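## Task

The left gripper starts with a hanger in it. Get that hanger hanging from the rail by its hook, supported by the rail alone and not by the robot. Any hanger already on the rail must still be there at the end. The rack is free-standing: keep it in place and upright, because a tilt beyond a slight one ends the scene at once as a failure. Finish by opening the gripper and backing it away.

## Robot and tools

Robot: two arms, left_arm and right_arm, each with a two-finger gripper. Bases in the scene frame: left_arm at (+0.049, +0.308, 0) m, quat_wxyz (+0.995, 0, 0, +0.098); right_arm at (+0.019, -0.330, 0) m, quat_wxyz (+0.998, 0, 0, +0.058). Joint ranges (rad), base to gripper: waist -2.618 to 3.054, shoulder 0.000 to 3.142, elbow 0.000 to 3.142, wrist pitch -1.571 to 1.571, wrist yaw -1.571 to 1.571, wrist roll -2.094 to 2.094. Elbows stop just before full extension.

Frames: the scene frame has its origin on the table surface midway between the arms, +z upward, +x outward across the table, and left_arm on the +y side. The arm names do not refer to image sides. In a gripper's own axes, the fingers extend along +z and close along y. The reported end_effector_position sits between the finger pads, roughly 1 cm back from the tips.

execute_actions(actions): a list of actions, run in sequence, each lasting 0.5 s (15 control steps of 1/30 s). An action is a table of 1 to 15 rows; if shorter, its final row repeats for the remaining steps. Each row is a single flat list for both arms: 14 numbers in [-1, 1], namely dx, dy, dz, rx, ry, rz, opening for left_arm, followed by the same seven for right_arm. dx to rz are an offset, expressed in that gripper's own axes, from the gripper's measured pose when the action began (for a call's first action, the pose last reported in this scene). Every row refers to that same start pose, not to the row before. Scale: 1.0 equals 0.6 m of translation or 180 degrees; rx, ry, rz form a single rotation vector. opening is absolute, not an offset: +1 is fully open (0.094 m), -1 is closed. Optionally append 12 numbers from 0 to 1: per-joint stiffness multipliers, left_arm's 6 then right_arm's 6 in Joint positions order; they persist until changed. An empty list just returns the current state and images.

Per control step, the commanded pose is limited to 70 mm and 16 degrees from the measured pose; the solver favours position over orientation. After an action an arm travels at most to its last clipped pose, so large displacements need several actions. Arms tend to settle a centimetre or more below the target, and repeated zero offsets let them droop further. To hold an arm still, in the first call of a reply give the offset back to the desired pose, then zeros in later calls, nudging the aim upward if it still sags. Always send the opening that arm should keep.

move(target, speed, blocking): target is one row as above (14 numbers, optional 12 stiffness), an offset from the pose in the latest result that shows one. Each gripper travels a straight line toward its target, all arms finishing together, taking 0.5 to 10 s (cut off at 10 s). speed is m/s, 0.002 to 0.5, default 0.25; rotation is capped at twice that in rad/s. Openings are sent at the start. Paths ignore obstacles and the other arm; grippers lag, drift, and may overshoot speed near full reach. Faster contact and targets deeper past the contact push harder. The result adds a "move:" line with the outcome (done, off_target, moving, held, fault), active limits (limits=paced: pose clipped; limits=held: some steps blocked, after which the arm may surge), and each gripper's remaining distance. With blocking=false the result comes after 0.5 s while motion continues; call wait or stop before any other action or move.

wait(seconds): 0 to 10; arms hold their last command, a running move continues, returns early if it ends. stop(): brakes a running move; needs stopping distance; fingers keep moving. zoom_image(camera, region): region [x0, y0, x1, y1] in pixels, at most 504 by 504; cameras cam_head_left, cam_head_right, cam_high, cam_low, cam_left_wrist, cam_right_wrist (all 504x504). read_manual(section): licence texts only, "licences". finished_scene(scene): 1 or 2, irreversible; the goal must already hold stably. Replying with no tool call ends all scenes.

Result lines: the state line left_arm: … | right_arm: … gives each gripper's position (m) and quat_wxyz in the scene frame, less accurate at long reach. "Hand target" is where the controller is currently driving the gripper. "pose unreachable" means the clearance check altered or blocked that arm's command. grip_measured is finger opening on the command scale; the last Joint positions value is the opening in metres. Step readings list positions at some steps; HELD marks steps where an arm's command was held back. Joint torques are raw drive outputs with offsets and noise. FAULT lines report arm stops. MOTOR HOT warns from 75 °C; at 90 °C the arm stops 10 s; at 100 °C it goes limp and drops.

Gripping: to keep a hanger, command an opening about 0.03 under grip_measured; smaller gaps grip more gently. Pads give roughly 50 to 62 N; thin parts under 2 mm get less.

Avoid: tipping or shoving the rack, knocking other hangers off the rail, dropping anything or pushing it off the table, arms colliding or pressing on each other, hard or fast impacts, and long heavy holding that heats motors. The simulation keeps running while you think, and loose objects may occasionally get a small push.

Each tool is called after "Request:" as a command line: name --argument value for each argument, lists and objects as JSON in quotes; but a table of rows of numbers goes row by row, as --pt "numbers of a row", without its own name.

## Session

Request:
execute_actions --actions '[]'

Scene clock: 0.00 s.
left_arm: end_effector_position=(+0.3270, -0.0713, +0.3892) grip_measured=-0.847 end_effector_quat_wxyz=(+0.527, +0.198, +0.814, -0.143) | right_arm: end_effector_position=(+0.4011, -0.2789, +0.4067) grip_measured=+1.000 end_effector_quat_wxyz=(+0.702, -0.049, +0.708, +0.050)
Joint positions: left_arm=[-1.347  1.657  1.882 -0.73  -0.584 -0.322  0.007] | right_arm=[ 0.007  1.064  1.061 -0.006 -0.016  0.002  0.094]
Joint velocities: left_arm=[-0.022 -0.002 -0.012 -0.022 -0.081  0.081  0.   ] | right_arm=[-0.022  0.007 -0.007  0.007  0.037  0.037  0.   ]
Joint torques (N m, as the arm reports them, + toward a larger angle): no reading
Hand target (left_arm): +0.326, -0.068, +0.403; +0.538, +0.188, +0.807, -0.153
Hand target (right_arm): +0.398, -0.279, +0.414; +0.709, -0.048, +0.702, +0.051
Joint stiffness scale: left_arm=[1. 1. 1. 1. 1. 1.] | right_arm=[1. 1. 1. 1. 1. 1.]

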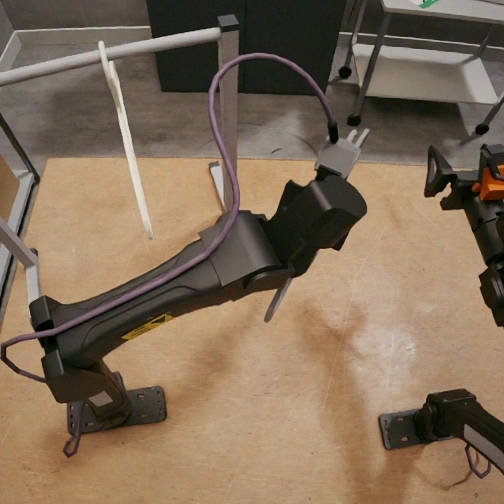

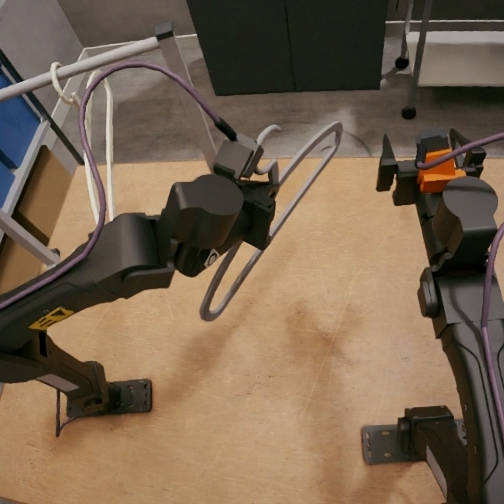

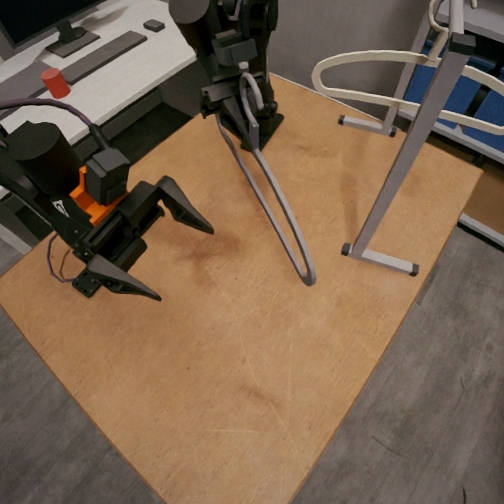

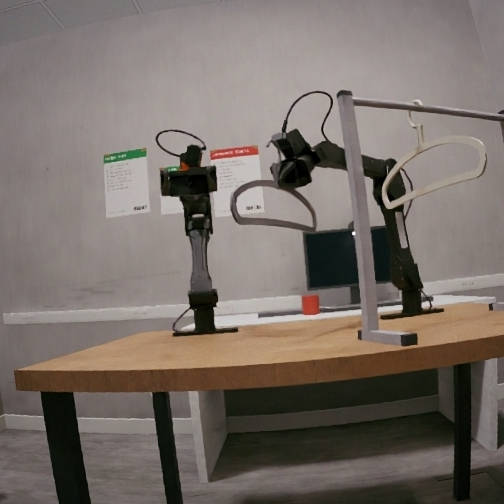

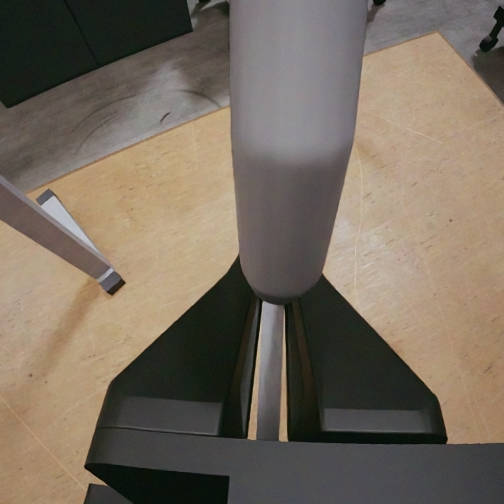

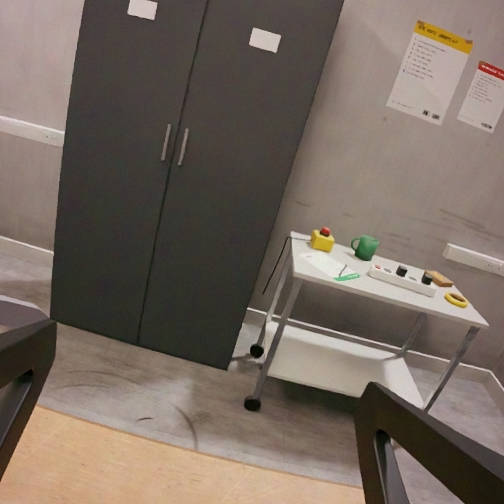

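Request:
zoom_image --camera "cam_high" --region '[170,40,330,200]'

Request:
zoom_image --camera "cam_head_right" --region '[190,90,350,250]'

Request:
zoom_image --camera "cam_low" --region '[210,100,370,260]'

Region (170, 40, 330, 200) of cam_high's 504x504 image, scaled by 3.150, with more detail than that image has.

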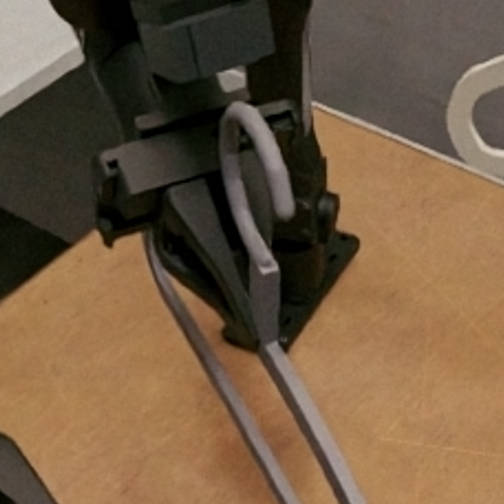

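Region (190, 90, 350, 250) of cam_head_right's 504x504 image, scaled by 3.150, with more detail than that image has.

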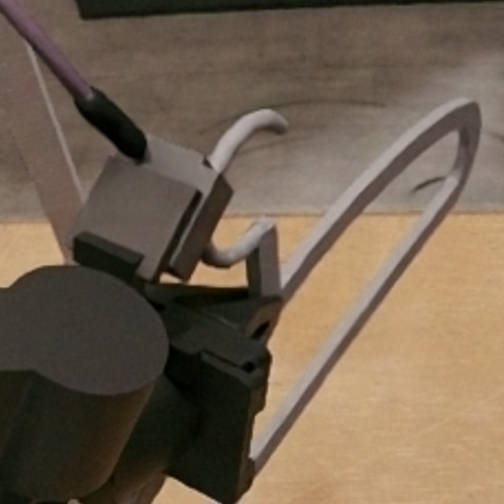

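Region (210, 100, 370, 260) of cam_low's 504x504 image, scaled by 3.150, with more detail than that image has.

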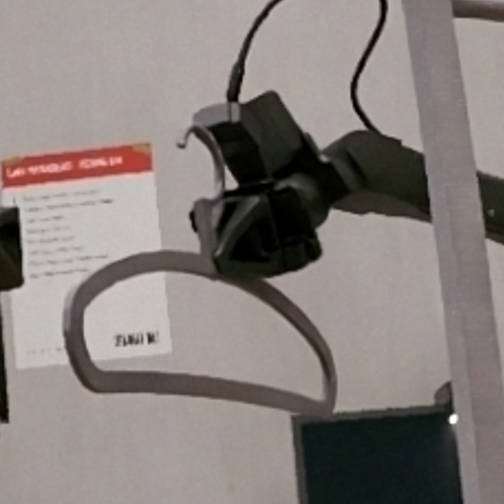

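Request:
move --target '[-0.018,0.033,-0.208,-0.228,-0.005,-0.1,-1,0,0,0,0,0,0,1]'

Scene clock: 56.23 s.
left_arm: end_effector_position=(+0.2436, -0.0109, +0.4361) grip_measured=-0.871 end_effector_quat_wxyz=(+0.599, -0.014, +0.798, -0.063) | right_arm: end_effector_position=(+0.4011, -0.2789, +0.4067) grip_measured=+1.000 end_effector_quat_wxyz=(+0.702, -0.049, +0.708, +0.050)
Joint positions: left_arm=[-1.691  1.819  2.328 -1.56  -1.249 -1.152  0.006] | right_arm=[ 0.007  1.064  1.061 -0.006 -0.016  0.002  0.094]
Joint velocities: left_arm=[ 0.017  0.007 -0.022 -0.007 -0.022 -0.007 -0.001] | right_arm=[-0.017  0.012  0.007  0.037 -0.022  0.022  0.   ]
Joint torques (N m, as the arm reports them, + toward a larger angle): left_arm=[-0.73 -9.54  5.24  0.73 -1.03 -0.09] | right_arm=[ 0.01 -2.71  8.36  2.   -0.02 -0.02]
Hand target (left_arm): +0.242, -0.001, +0.447; +0.613, -0.025, +0.787, -0.067
Hand target (right_arm): +0.401, -0.279, +0.407; +0.702, -0.049, +0.708, +0.050
Off the commanded pose (left_arm): 0.017 m, 21 deg; orientation clipped at the last step of the last action.
Off the commanded pose (right_arm): 0.000 m, 0 deg.
Joint stiffness scale: left_arm=[1. 1. 1. 1. 1. 1.] | right_arm=[1. 1. 1. 1. 1. 1.]
joint sent to its limit (left arm) — the command would take joint 4 (wrist pitch) past its lower limit, so that joint was sent only as far as its limit.
move: off_target (left_arm); limits=paced
camera_calibration (this result's frames):
cam_left_wrist: T_world_to_cam=[[0.00497301, -0.994312, 0.106387, -0.0550986], [-0.881597, -0.0545728, -0.468837, 0.422323], [0.471977, -0.091459, -0.876854, 0.387948], [0, 0, 0, 1]] pos_world=[0.18949, 0.00374341, 0.544036]

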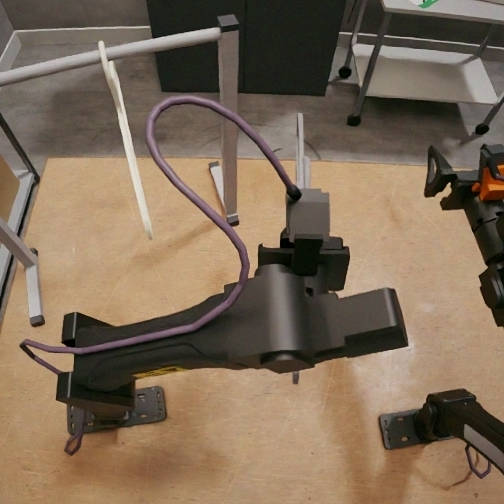

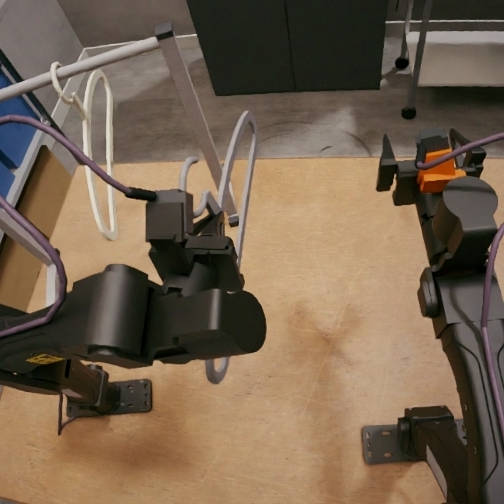

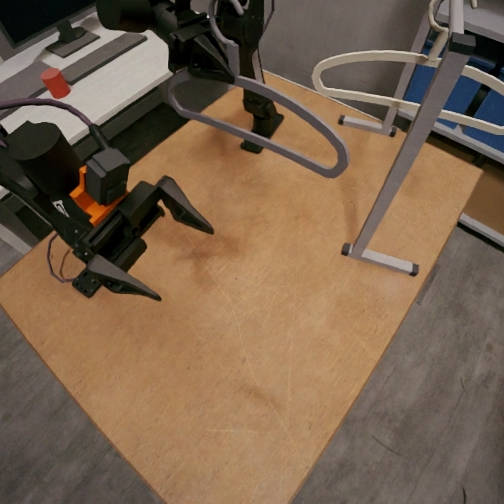

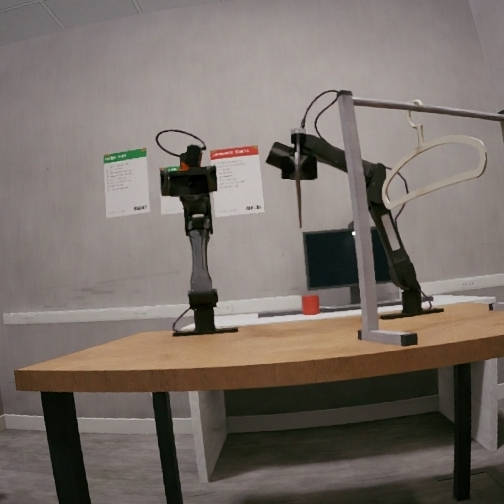

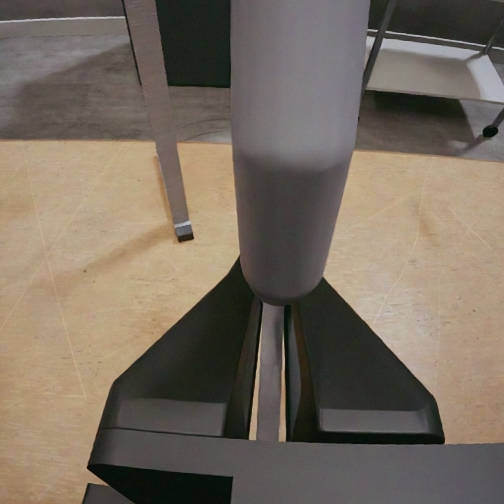

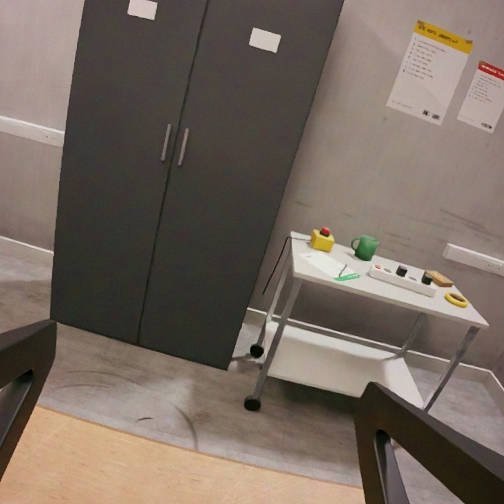

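Request:
move --target '[-0.017,0.262,-0.055,-0.08,-0.01,-0.022,-1,0,0,0,0,0,0,1]' --speed 0.12

Scene clock: 63.70 s.
left_arm: end_effector_position=(+0.2248, +0.1425, +0.4325) grip_measured=-0.871 end_effector_quat_wxyz=(+0.621, -0.034, +0.777, -0.092) | right_arm: end_effector_position=(+0.4011, -0.2789, +0.4067) grip_measured=+1.000 end_effector_quat_wxyz=(+0.702, -0.049, +0.708, +0.050)
Joint positions: left_arm=[-1.755  1.205  1.688 -1.565 -1.329 -1.26   0.006] | right_arm=[ 0.007  1.064  1.061 -0.006 -0.016  0.002  0.094]
Joint velocities: left_arm=[-0.002 -0.017 -0.032 -0.022  0.022  0.007 -0.   ] | right_arm=[ 0.022  0.007 -0.002 -0.066  0.081 -0.051  0.   ]
Joint torques (N m, as the arm reports them, + toward a larger angle): left_arm=[-0.77 -2.98  5.35  0.73 -1.08  0.04] | right_arm=[-0.04 -2.75  8.32  1.96  0.   -0.02]
Hand target (left_arm): +0.225, +0.149, +0.439; +0.636, -0.036, +0.766, -0.089
Hand target (right_arm): +0.401, -0.279, +0.407; +0.702, -0.049, +0.708, +0.050
Off the commanded pose (left_arm): 0.008 m, 16 deg.
Off the commanded pose (right_arm): 0.000 m, 0 deg.
Joint stiffness scale: left_arm=[1. 1. 1. 1. 1. 1.] | right_arm=[1. 1. 1. 1. 1. 1.]
joint sent to its limit (left arm) — the command would take joint 4 (wrist pitch) past its lower limit, so that joint was sent only as far as its limit.
move: off_target (left_arm)
camera_calibration (this result's frames):
cam_left_wrist: T_world_to_cam=[[-0.00153194, -0.984246, 0.176796, 0.0674637], [-0.852159, -0.0912294, -0.515269, 0.431194], [0.52328, -0.151448, -0.838595, 0.388122], [0, 0, 0, 1]] pos_world=[0.164453, 0.164519, 0.535731]

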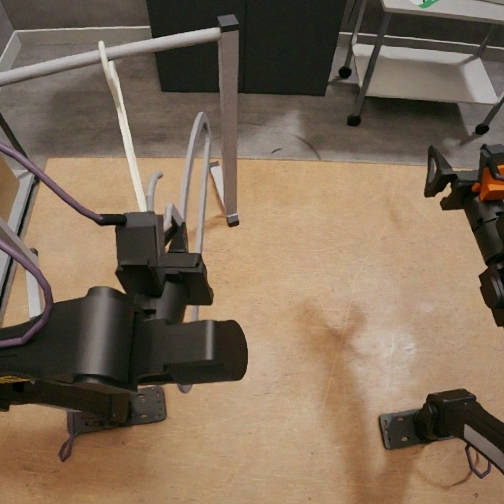

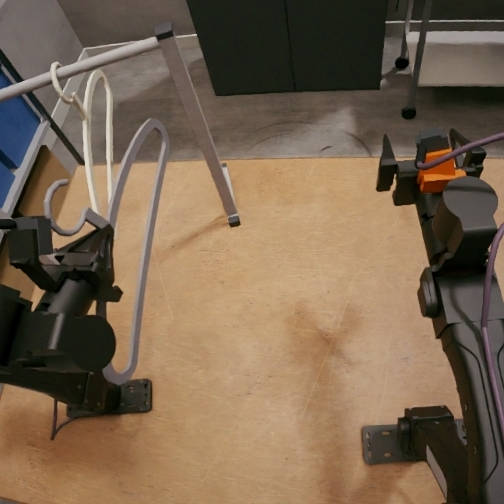

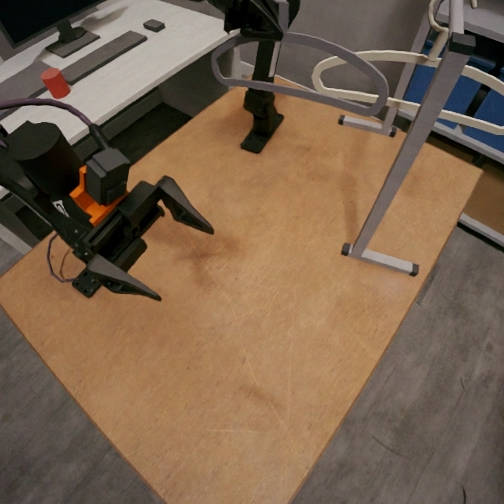

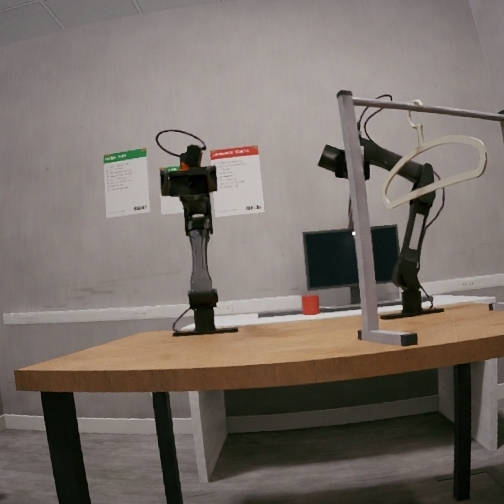

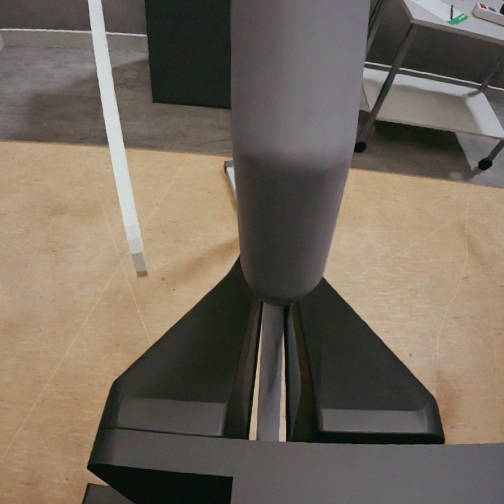

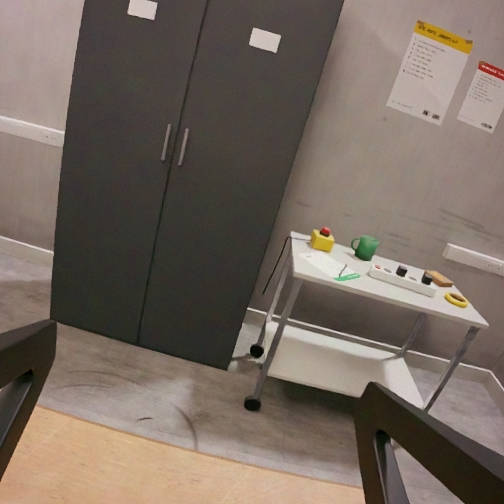

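Request:
move --target '[-0.102,0.02,0.29,-0.058,-0.011,-0.013,-1,0,0,0,0,0,0,1]' --speed 0.1

Scene clock: 72.03 s.
left_arm: end_effector_position=(+0.4039, +0.1430, +0.4338) grip_measured=-0.871 end_effector_quat_wxyz=(+0.615, -0.091, +0.783, -0.014) | right_arm: end_effector_position=(+0.4011, -0.2789, +0.4067) grip_measured=+1.000 end_effector_quat_wxyz=(+0.702, -0.049, +0.708, +0.050)
Joint positions: left_arm=[-0.98   1.388  1.663 -0.646 -0.84  -0.42   0.006] | right_arm=[ 0.007  1.064  1.061 -0.006 -0.016  0.002  0.094]
Joint velocities: left_arm=[ 0.012 -0.022 -0.002 -0.007  0.007  0.095 -0.001] | right_arm=[-0.007  0.012  0.007 -0.037  0.007 -0.051  0.   ]
Joint torques (N m, as the arm reports them, + toward a larger angle): left_arm=[ 0.75 -4.71 11.06  1.84 -0.24  0.07] | right_arm=[-0.03 -2.67  8.39  1.97  0.01 -0.02]
Hand target (left_arm): +0.405, +0.147, +0.456; +0.633, -0.106, +0.766, -0.031
Hand target (right_arm): +0.401, -0.279, +0.407; +0.702, -0.049, +0.708, +0.050
Off the commanded pose (left_arm): 0.020 m, 3 deg.
Off the commanded pose (right_arm): 0.000 m, 0 deg.
Joint stiffness scale: left_arm=[1. 1. 1. 1. 1. 1.] | right_arm=[1. 1. 1. 1. 1. 1.]
move: off_target (left_arm)
camera_calibration (this result's frames):
cam_left_wrist: T_world_to_cam=[[0.182334, -0.97541, 0.123815, 0.0154746], [-0.83984, -0.219985, -0.496261, 0.589642], [0.511295, -0.0134994, -0.859299, 0.289675], [0, 0, 0, 1]] pos_world=[0.344274, 0.148717, 0.539618]

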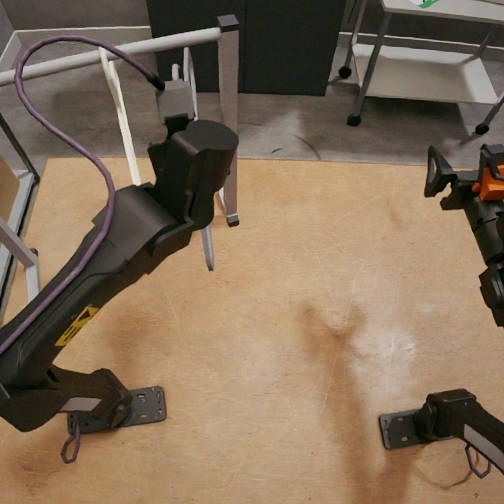

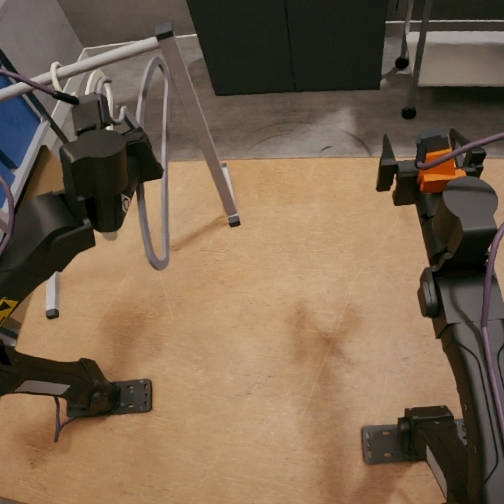

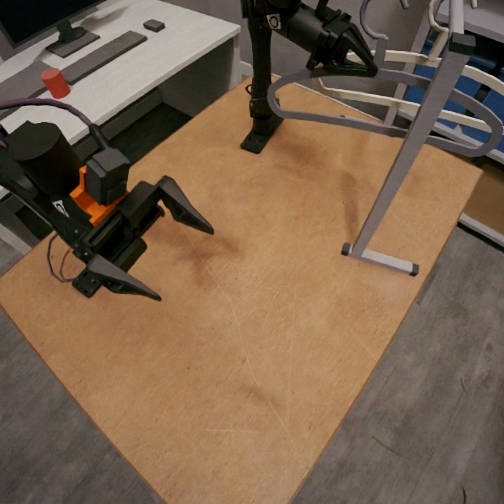

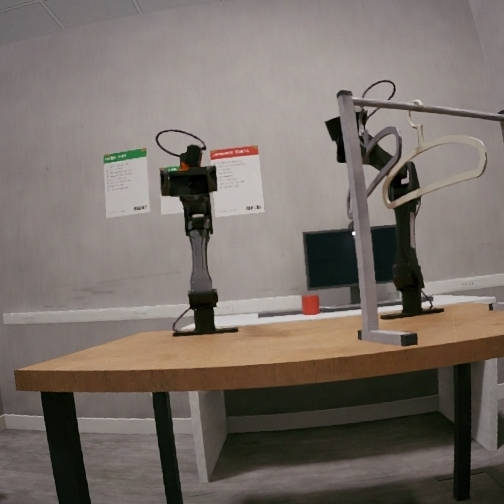

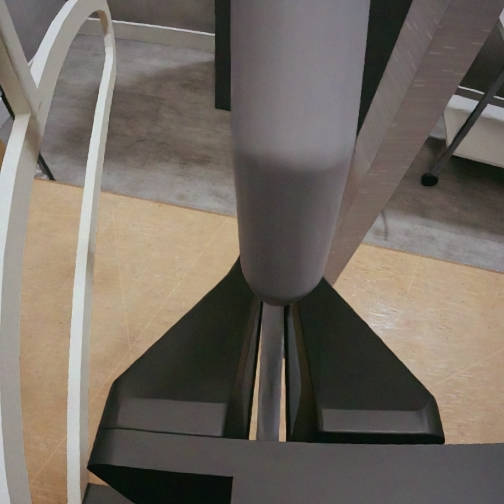

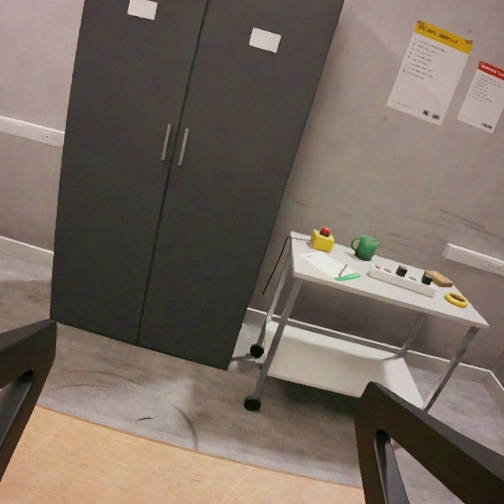

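Request:
zoom_image --camera "cam_low" --region '[310,60,450,200]'

Request:
zoom_image --camera "cam_head_left" --region '[90,0,250,160]'

Region (310, 60, 450, 200) of cam_low's 504x504 image, scaled by 3.600, with more detail than that image has.

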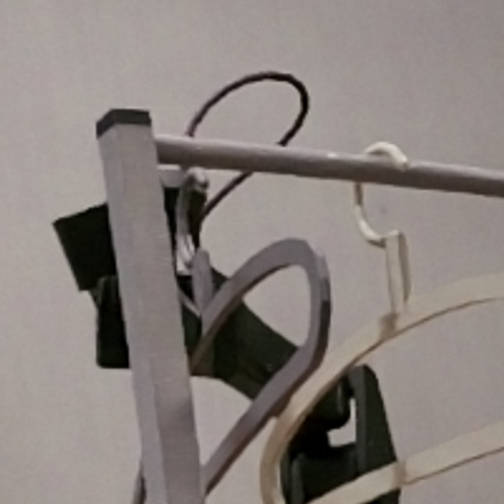

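Region (90, 0, 250, 160) of cam_head_left's 504x504 image, scaled by 3.150, with more detail than that image has.

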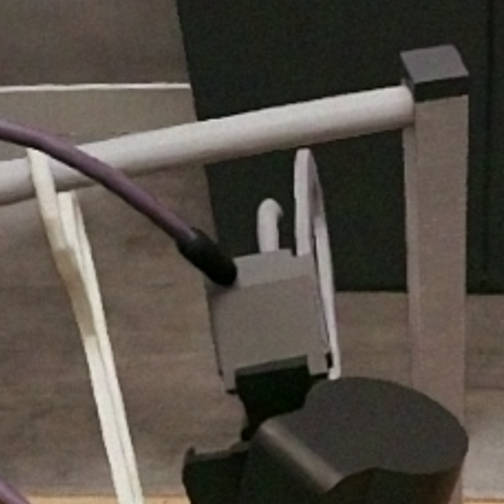

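Request:
move --target '[-0.095,-0.015,-0.024,0,0,0,-1,0,0,0,0,0,0,1]' --speed 0.08

Request:
move --target '[-0.04,0,0.08,0,0,0,-1,0,0,0,0,0,0,1]' --speed 0.05

Request:
zoom_image --camera "cam_low" --region '[310,60,450,200]'

Request:
zoom_image --camera "cam_head_right" --region '[40,0,200,160]'

Scene clock: 84.23 s.
left_arm: end_effector_position=(+0.4063, +0.1397, +0.4782) grip_measured=-0.871 end_effector_quat_wxyz=(+0.604, -0.080, +0.793, -0.003) | right_arm: end_effector_position=(+0.4011, -0.2789, +0.4067) grip_measured=+1.000 end_effector_quat_wxyz=(+0.702, -0.049, +0.708, +0.050)
Joint positions: left_arm=[-0.98   1.548  2.06  -0.926 -0.835 -0.42   0.006] | right_arm=[ 0.007  1.064  1.061 -0.006 -0.016  0.002  0.094]
Joint velocities: left_arm=[-0.002 -0.012 -0.012 -0.037  0.022 -0.037 -0.   ] | right_arm=[-0.002  0.002 -0.007 -0.051 -0.022  0.081  0.   ]
Joint torques (N m, as the arm reports them, + toward a larger angle): left_arm=[-0.25 -5.27  9.88  1.59 -0.31 -0.02] | right_arm=[-0.04 -2.68  8.33  1.97  0.01 -0.02]
Hand target (left_arm): +0.404, +0.142, +0.492; +0.615, -0.091, +0.783, -0.014
Hand target (right_arm): +0.401, -0.279, +0.407; +0.702, -0.049, +0.708, +0.050
Off the commanded pose (left_arm): 0.015 m, 3 deg.
Off the commanded pose (right_arm): 0.000 m, 0 deg.
Joint stiffness scale: left_arm=[1. 1. 1. 1. 1. 1.] | right_arm=[1. 1. 1. 1. 1. 1.]
move: off_target (left_arm)
camera_calibration (this result's frames):
cam_left_wrist: T_world_to_cam=[[0.18121, -0.979442, 0.0886297, 0.024166], [-0.856604, -0.201468, -0.475015, 0.607103], [0.483106, 0.0101571, -0.875503, 0.342448], [0, 0, 0, 1]] pos_world=[0.350229, 0.142503, 0.586056]

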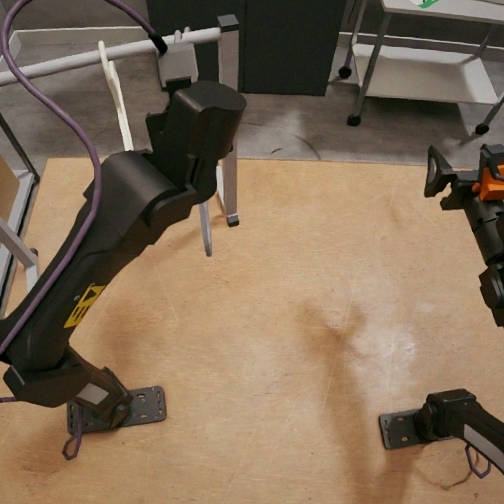

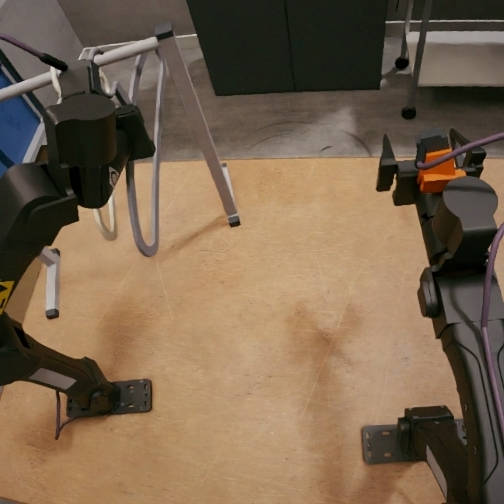

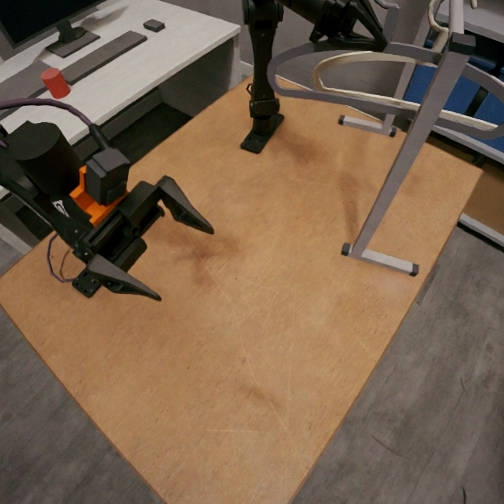

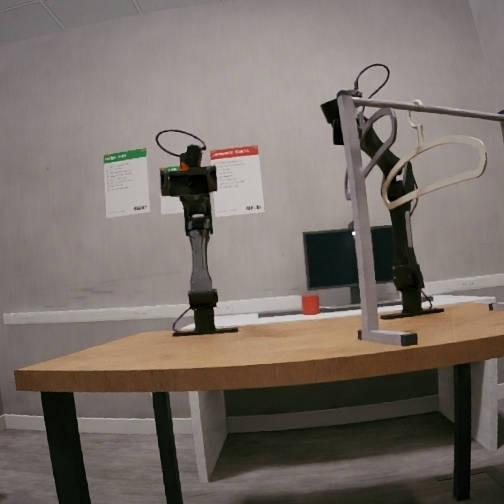

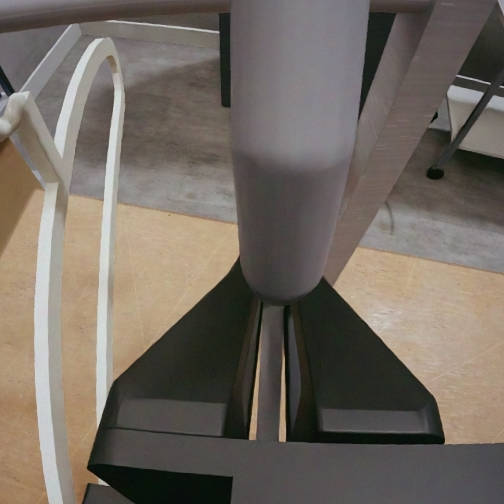

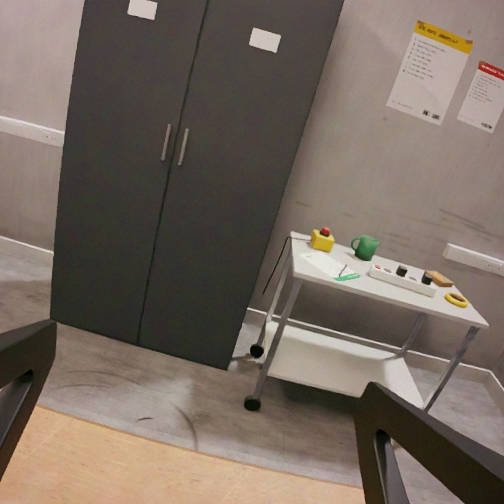

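Scene clock: 85.67 s.
left_arm: end_effector_position=(+0.4584, +0.1415, +0.4702) grip_measured=-0.871 end_effector_quat_wxyz=(+0.589, -0.069, +0.805, +0.007) | right_arm: end_effector_position=(+0.4011, -0.2789, +0.4067) grip_measured=+1.000 end_effector_quat_wxyz=(+0.702, -0.049, +0.708, +0.050)
Joint positions: left_arm=[-0.85   1.702  2.217 -0.93  -0.706 -0.352  0.006] | right_arm=[ 0.007  1.064  1.061 -0.006 -0.016  0.002  0.094]
Joint velocities: left_arm=[-0.012 -0.002  0.032 -0.037 -0.007  0.051 -0.   ] | right_arm=[ 0.002  0.002 -0.022 -0.007  0.051  0.037  0.   ]
Joint torques (N m, as the arm reports them, + toward a larger angle): left_arm=[ 0.73 -7.08  9.83  1.7  -0.22  0.1 ] | right_arm=[-0.03 -2.7   8.34  1.98 -0.02 -0.02]
Hand target (left_arm): +0.457, +0.147, +0.488; +0.605, -0.079, +0.792, -0.002
Hand target (right_arm): +0.401, -0.279, +0.407; +0.702, -0.049, +0.708, +0.050
Off the commanded pose (left_arm): 0.019 m, 3 deg.
Off the commanded pose (right_arm): 0.000 m, 0 deg.
Joint stiffness scale: left_arm=[1. 1. 1. 1. 1. 1.] | right_arm=[1. 1. 1. 1. 1. 1.]
move: off_target (left_arm)
camera_calibration (this result's frames):
cam_left_wrist: T_world_to_cam=[[0.17729, -0.982579, 0.055737, 0.0348588], [-0.876484, -0.183397, -0.44513, 0.640792], [0.447598, 0.0300645, -0.893729, 0.332312], [0, 0, 0, 1]] pos_world=[0.406722, 0.14178, 0.58029]

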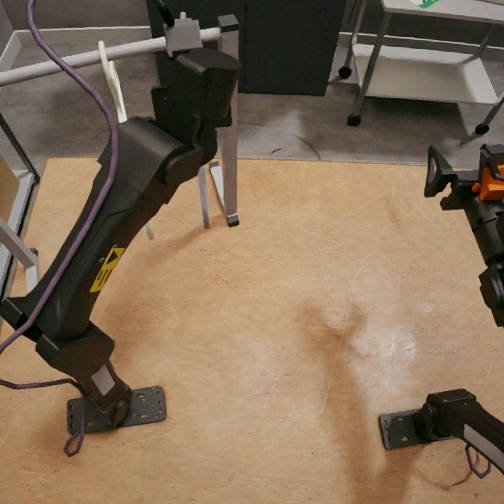

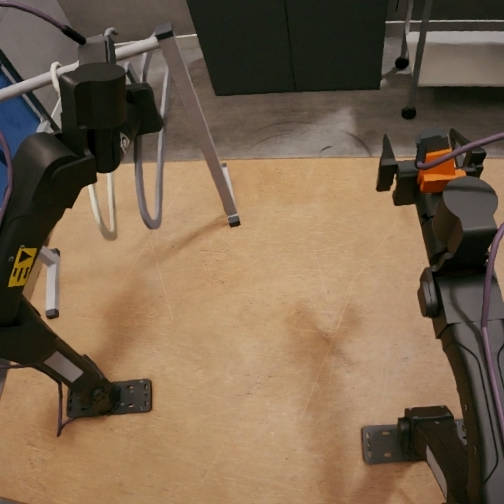

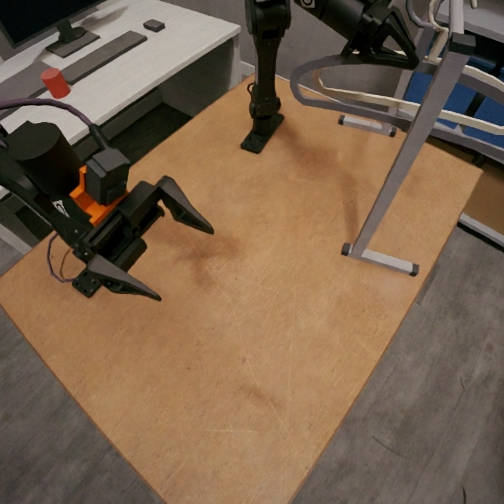

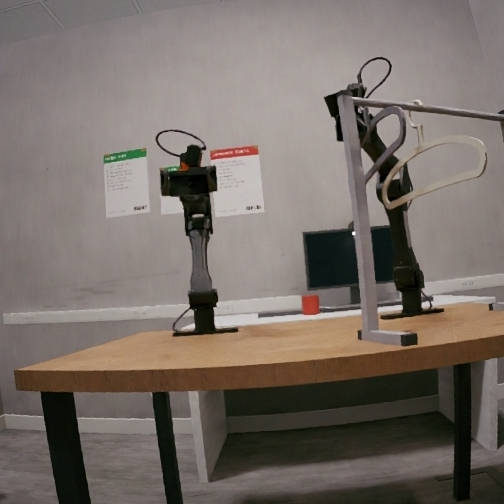

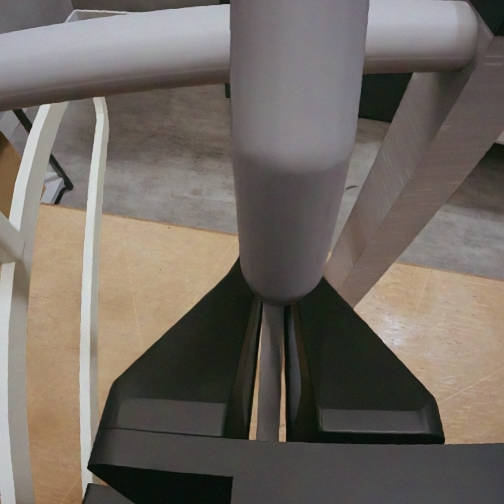

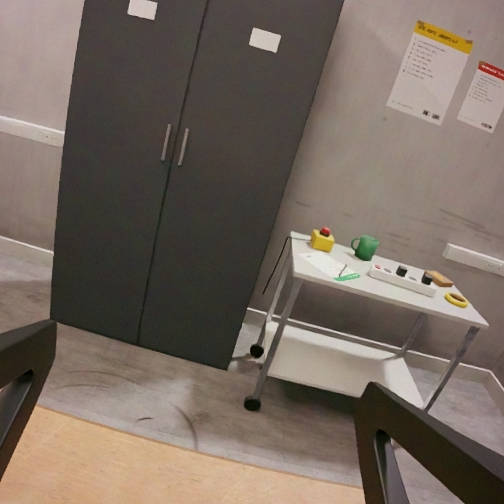

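Region (310, 60, 450, 200) of cam_low's 504x504 image, scaled by 3.600, with more detail than that image has.

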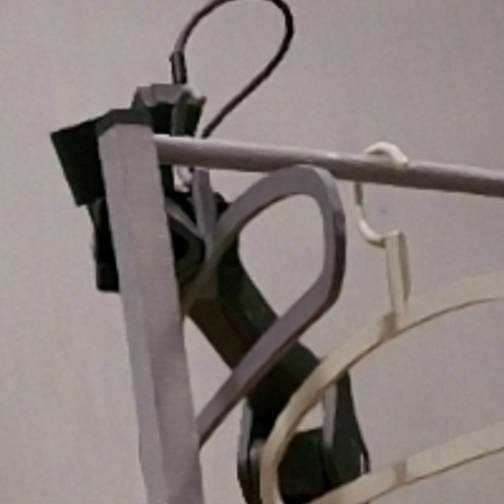

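Region (40, 0, 200, 160) of cam_head_right's 504x504 image, scaled by 3.150, with more detail than that image has.

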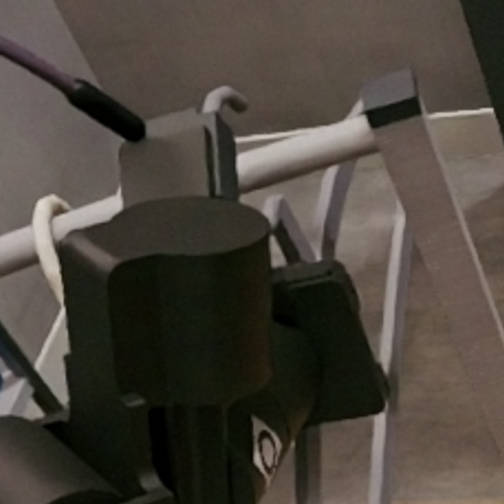

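Request:
move --target '[-0.02,0,0.05,0,0,0,-1,0,0,0,0,0,0,1]' --speed 0.04

Request:
zoom_image --camera "cam_low" --region '[310,60,450,200]'

Request:
zoom_image --camera "cam_head_right" --region '[40,0,200,160]'

Request:
zoom_image --camera "cam_high" --region '[344,0,504,120]'

Scene clock: 92.00 s.
left_arm: end_effector_position=(+0.4909, +0.1398, +0.4539) grip_measured=-0.871 end_effector_quat_wxyz=(+0.573, -0.060, +0.818, +0.015) | right_arm: end_effector_position=(+0.4011, -0.2789, +0.4067) grip_measured=+1.000 end_effector_quat_wxyz=(+0.702, -0.049, +0.708, +0.050)
Joint positions: left_arm=[-0.79   1.81   2.311 -0.946 -0.643 -0.325  0.006] | right_arm=[ 0.007  1.064  1.061 -0.006 -0.016  0.002  0.094]
Joint velocities: left_arm=[-0.007 -0.002 -0.007 -0.022  0.007 -0.022 -0.   ] | right_arm=[-0.007 -0.012 -0.002 -0.022 -0.022 -0.007  0.   ]
Joint torques (N m, as the arm reports them, + toward a larger angle): left_arm=[ 0.73 -8.23 10.11  1.67 -0.21  0.09] | right_arm=[ 0.03 -2.71  8.37  1.97 -0.01 -0.02]
Hand target (left_arm): +0.490, +0.146, +0.472; +0.589, -0.069, +0.805, +0.008
Hand target (right_arm): +0.401, -0.279, +0.407; +0.702, -0.049, +0.708, +0.050
Off the commanded pose (left_arm): 0.019 m, 3 deg.
Off the commanded pose (right_arm): 0.000 m, 0 deg.
Joint stiffness scale: left_arm=[1. 1. 1. 1. 1. 1.] | right_arm=[1. 1. 1. 1. 1. 1.]
move: off_target (left_arm)
camera_calibration (this result's frames):
cam_left_wrist: T_world_to_cam=[[0.172259, -0.984665, 0.0275943, 0.0438745], [-0.895591, -0.168218, -0.411848, 0.653885], [0.410174, 0.0462312, -0.910835, 0.327129], [0, 0, 0, 1]] pos_world=[0.443876, 0.138073, 0.566051]

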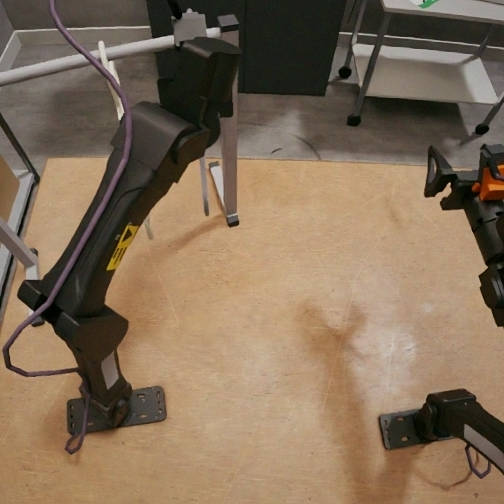

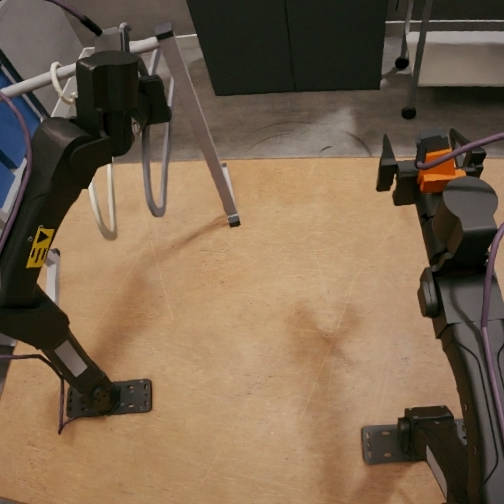

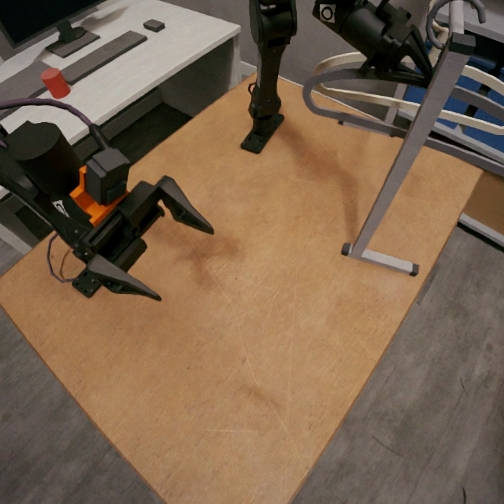

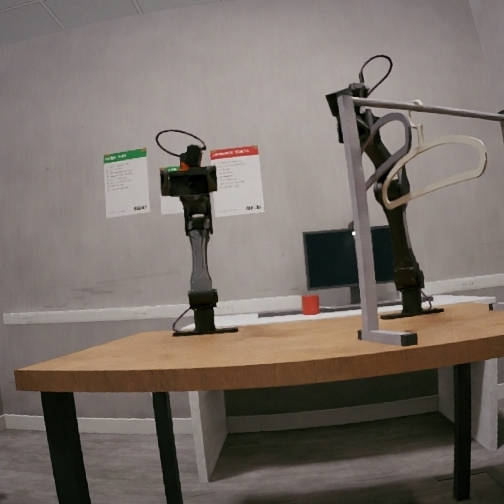

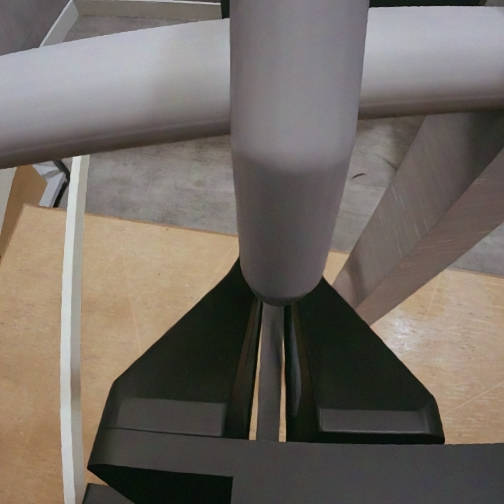

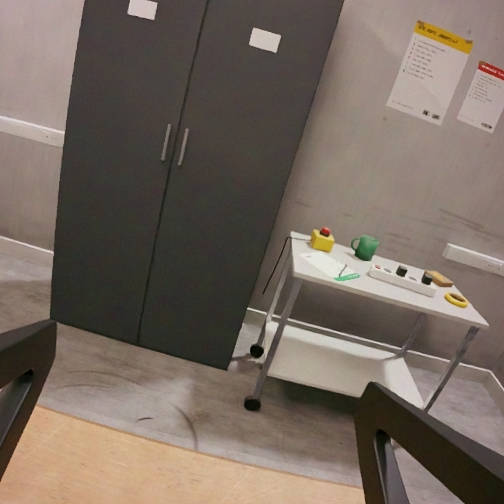

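Region (310, 60, 450, 200) of cam_low's 504x504 image, scaled by 3.600, with more detail than that image has.

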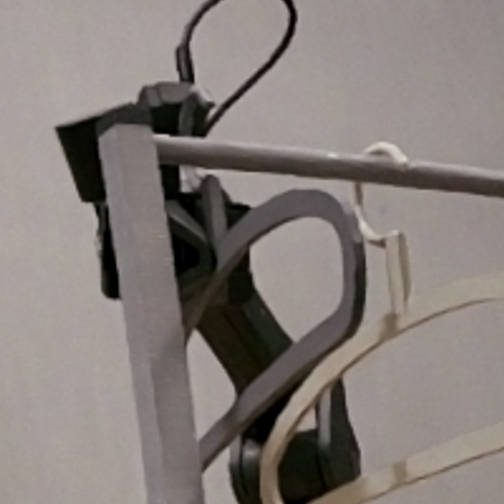

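Region (40, 0, 200, 160) of cam_head_right's 504x504 image, scaled by 3.150, with more detail than that image has.

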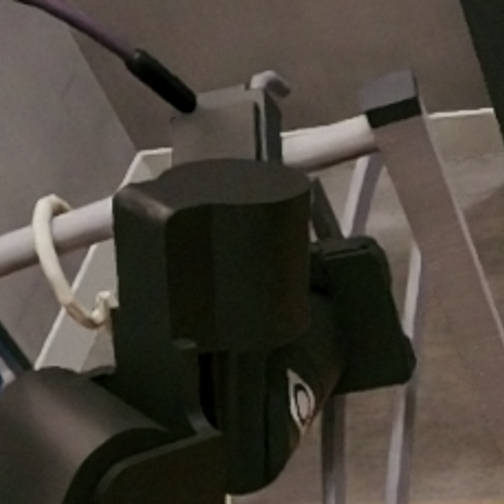

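Region (344, 0, 504, 120) of cam_high's 504x504 image, scaled by 3.150, with more detail than that image has; it fills the top 378 rows of this view, and the rest is white.

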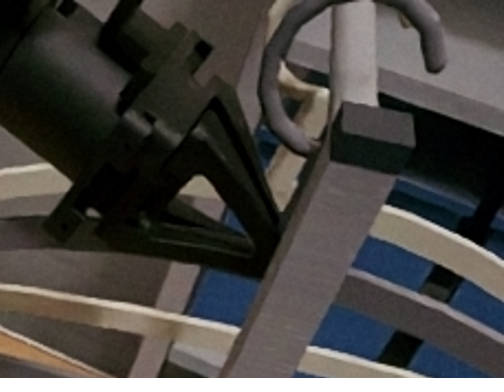

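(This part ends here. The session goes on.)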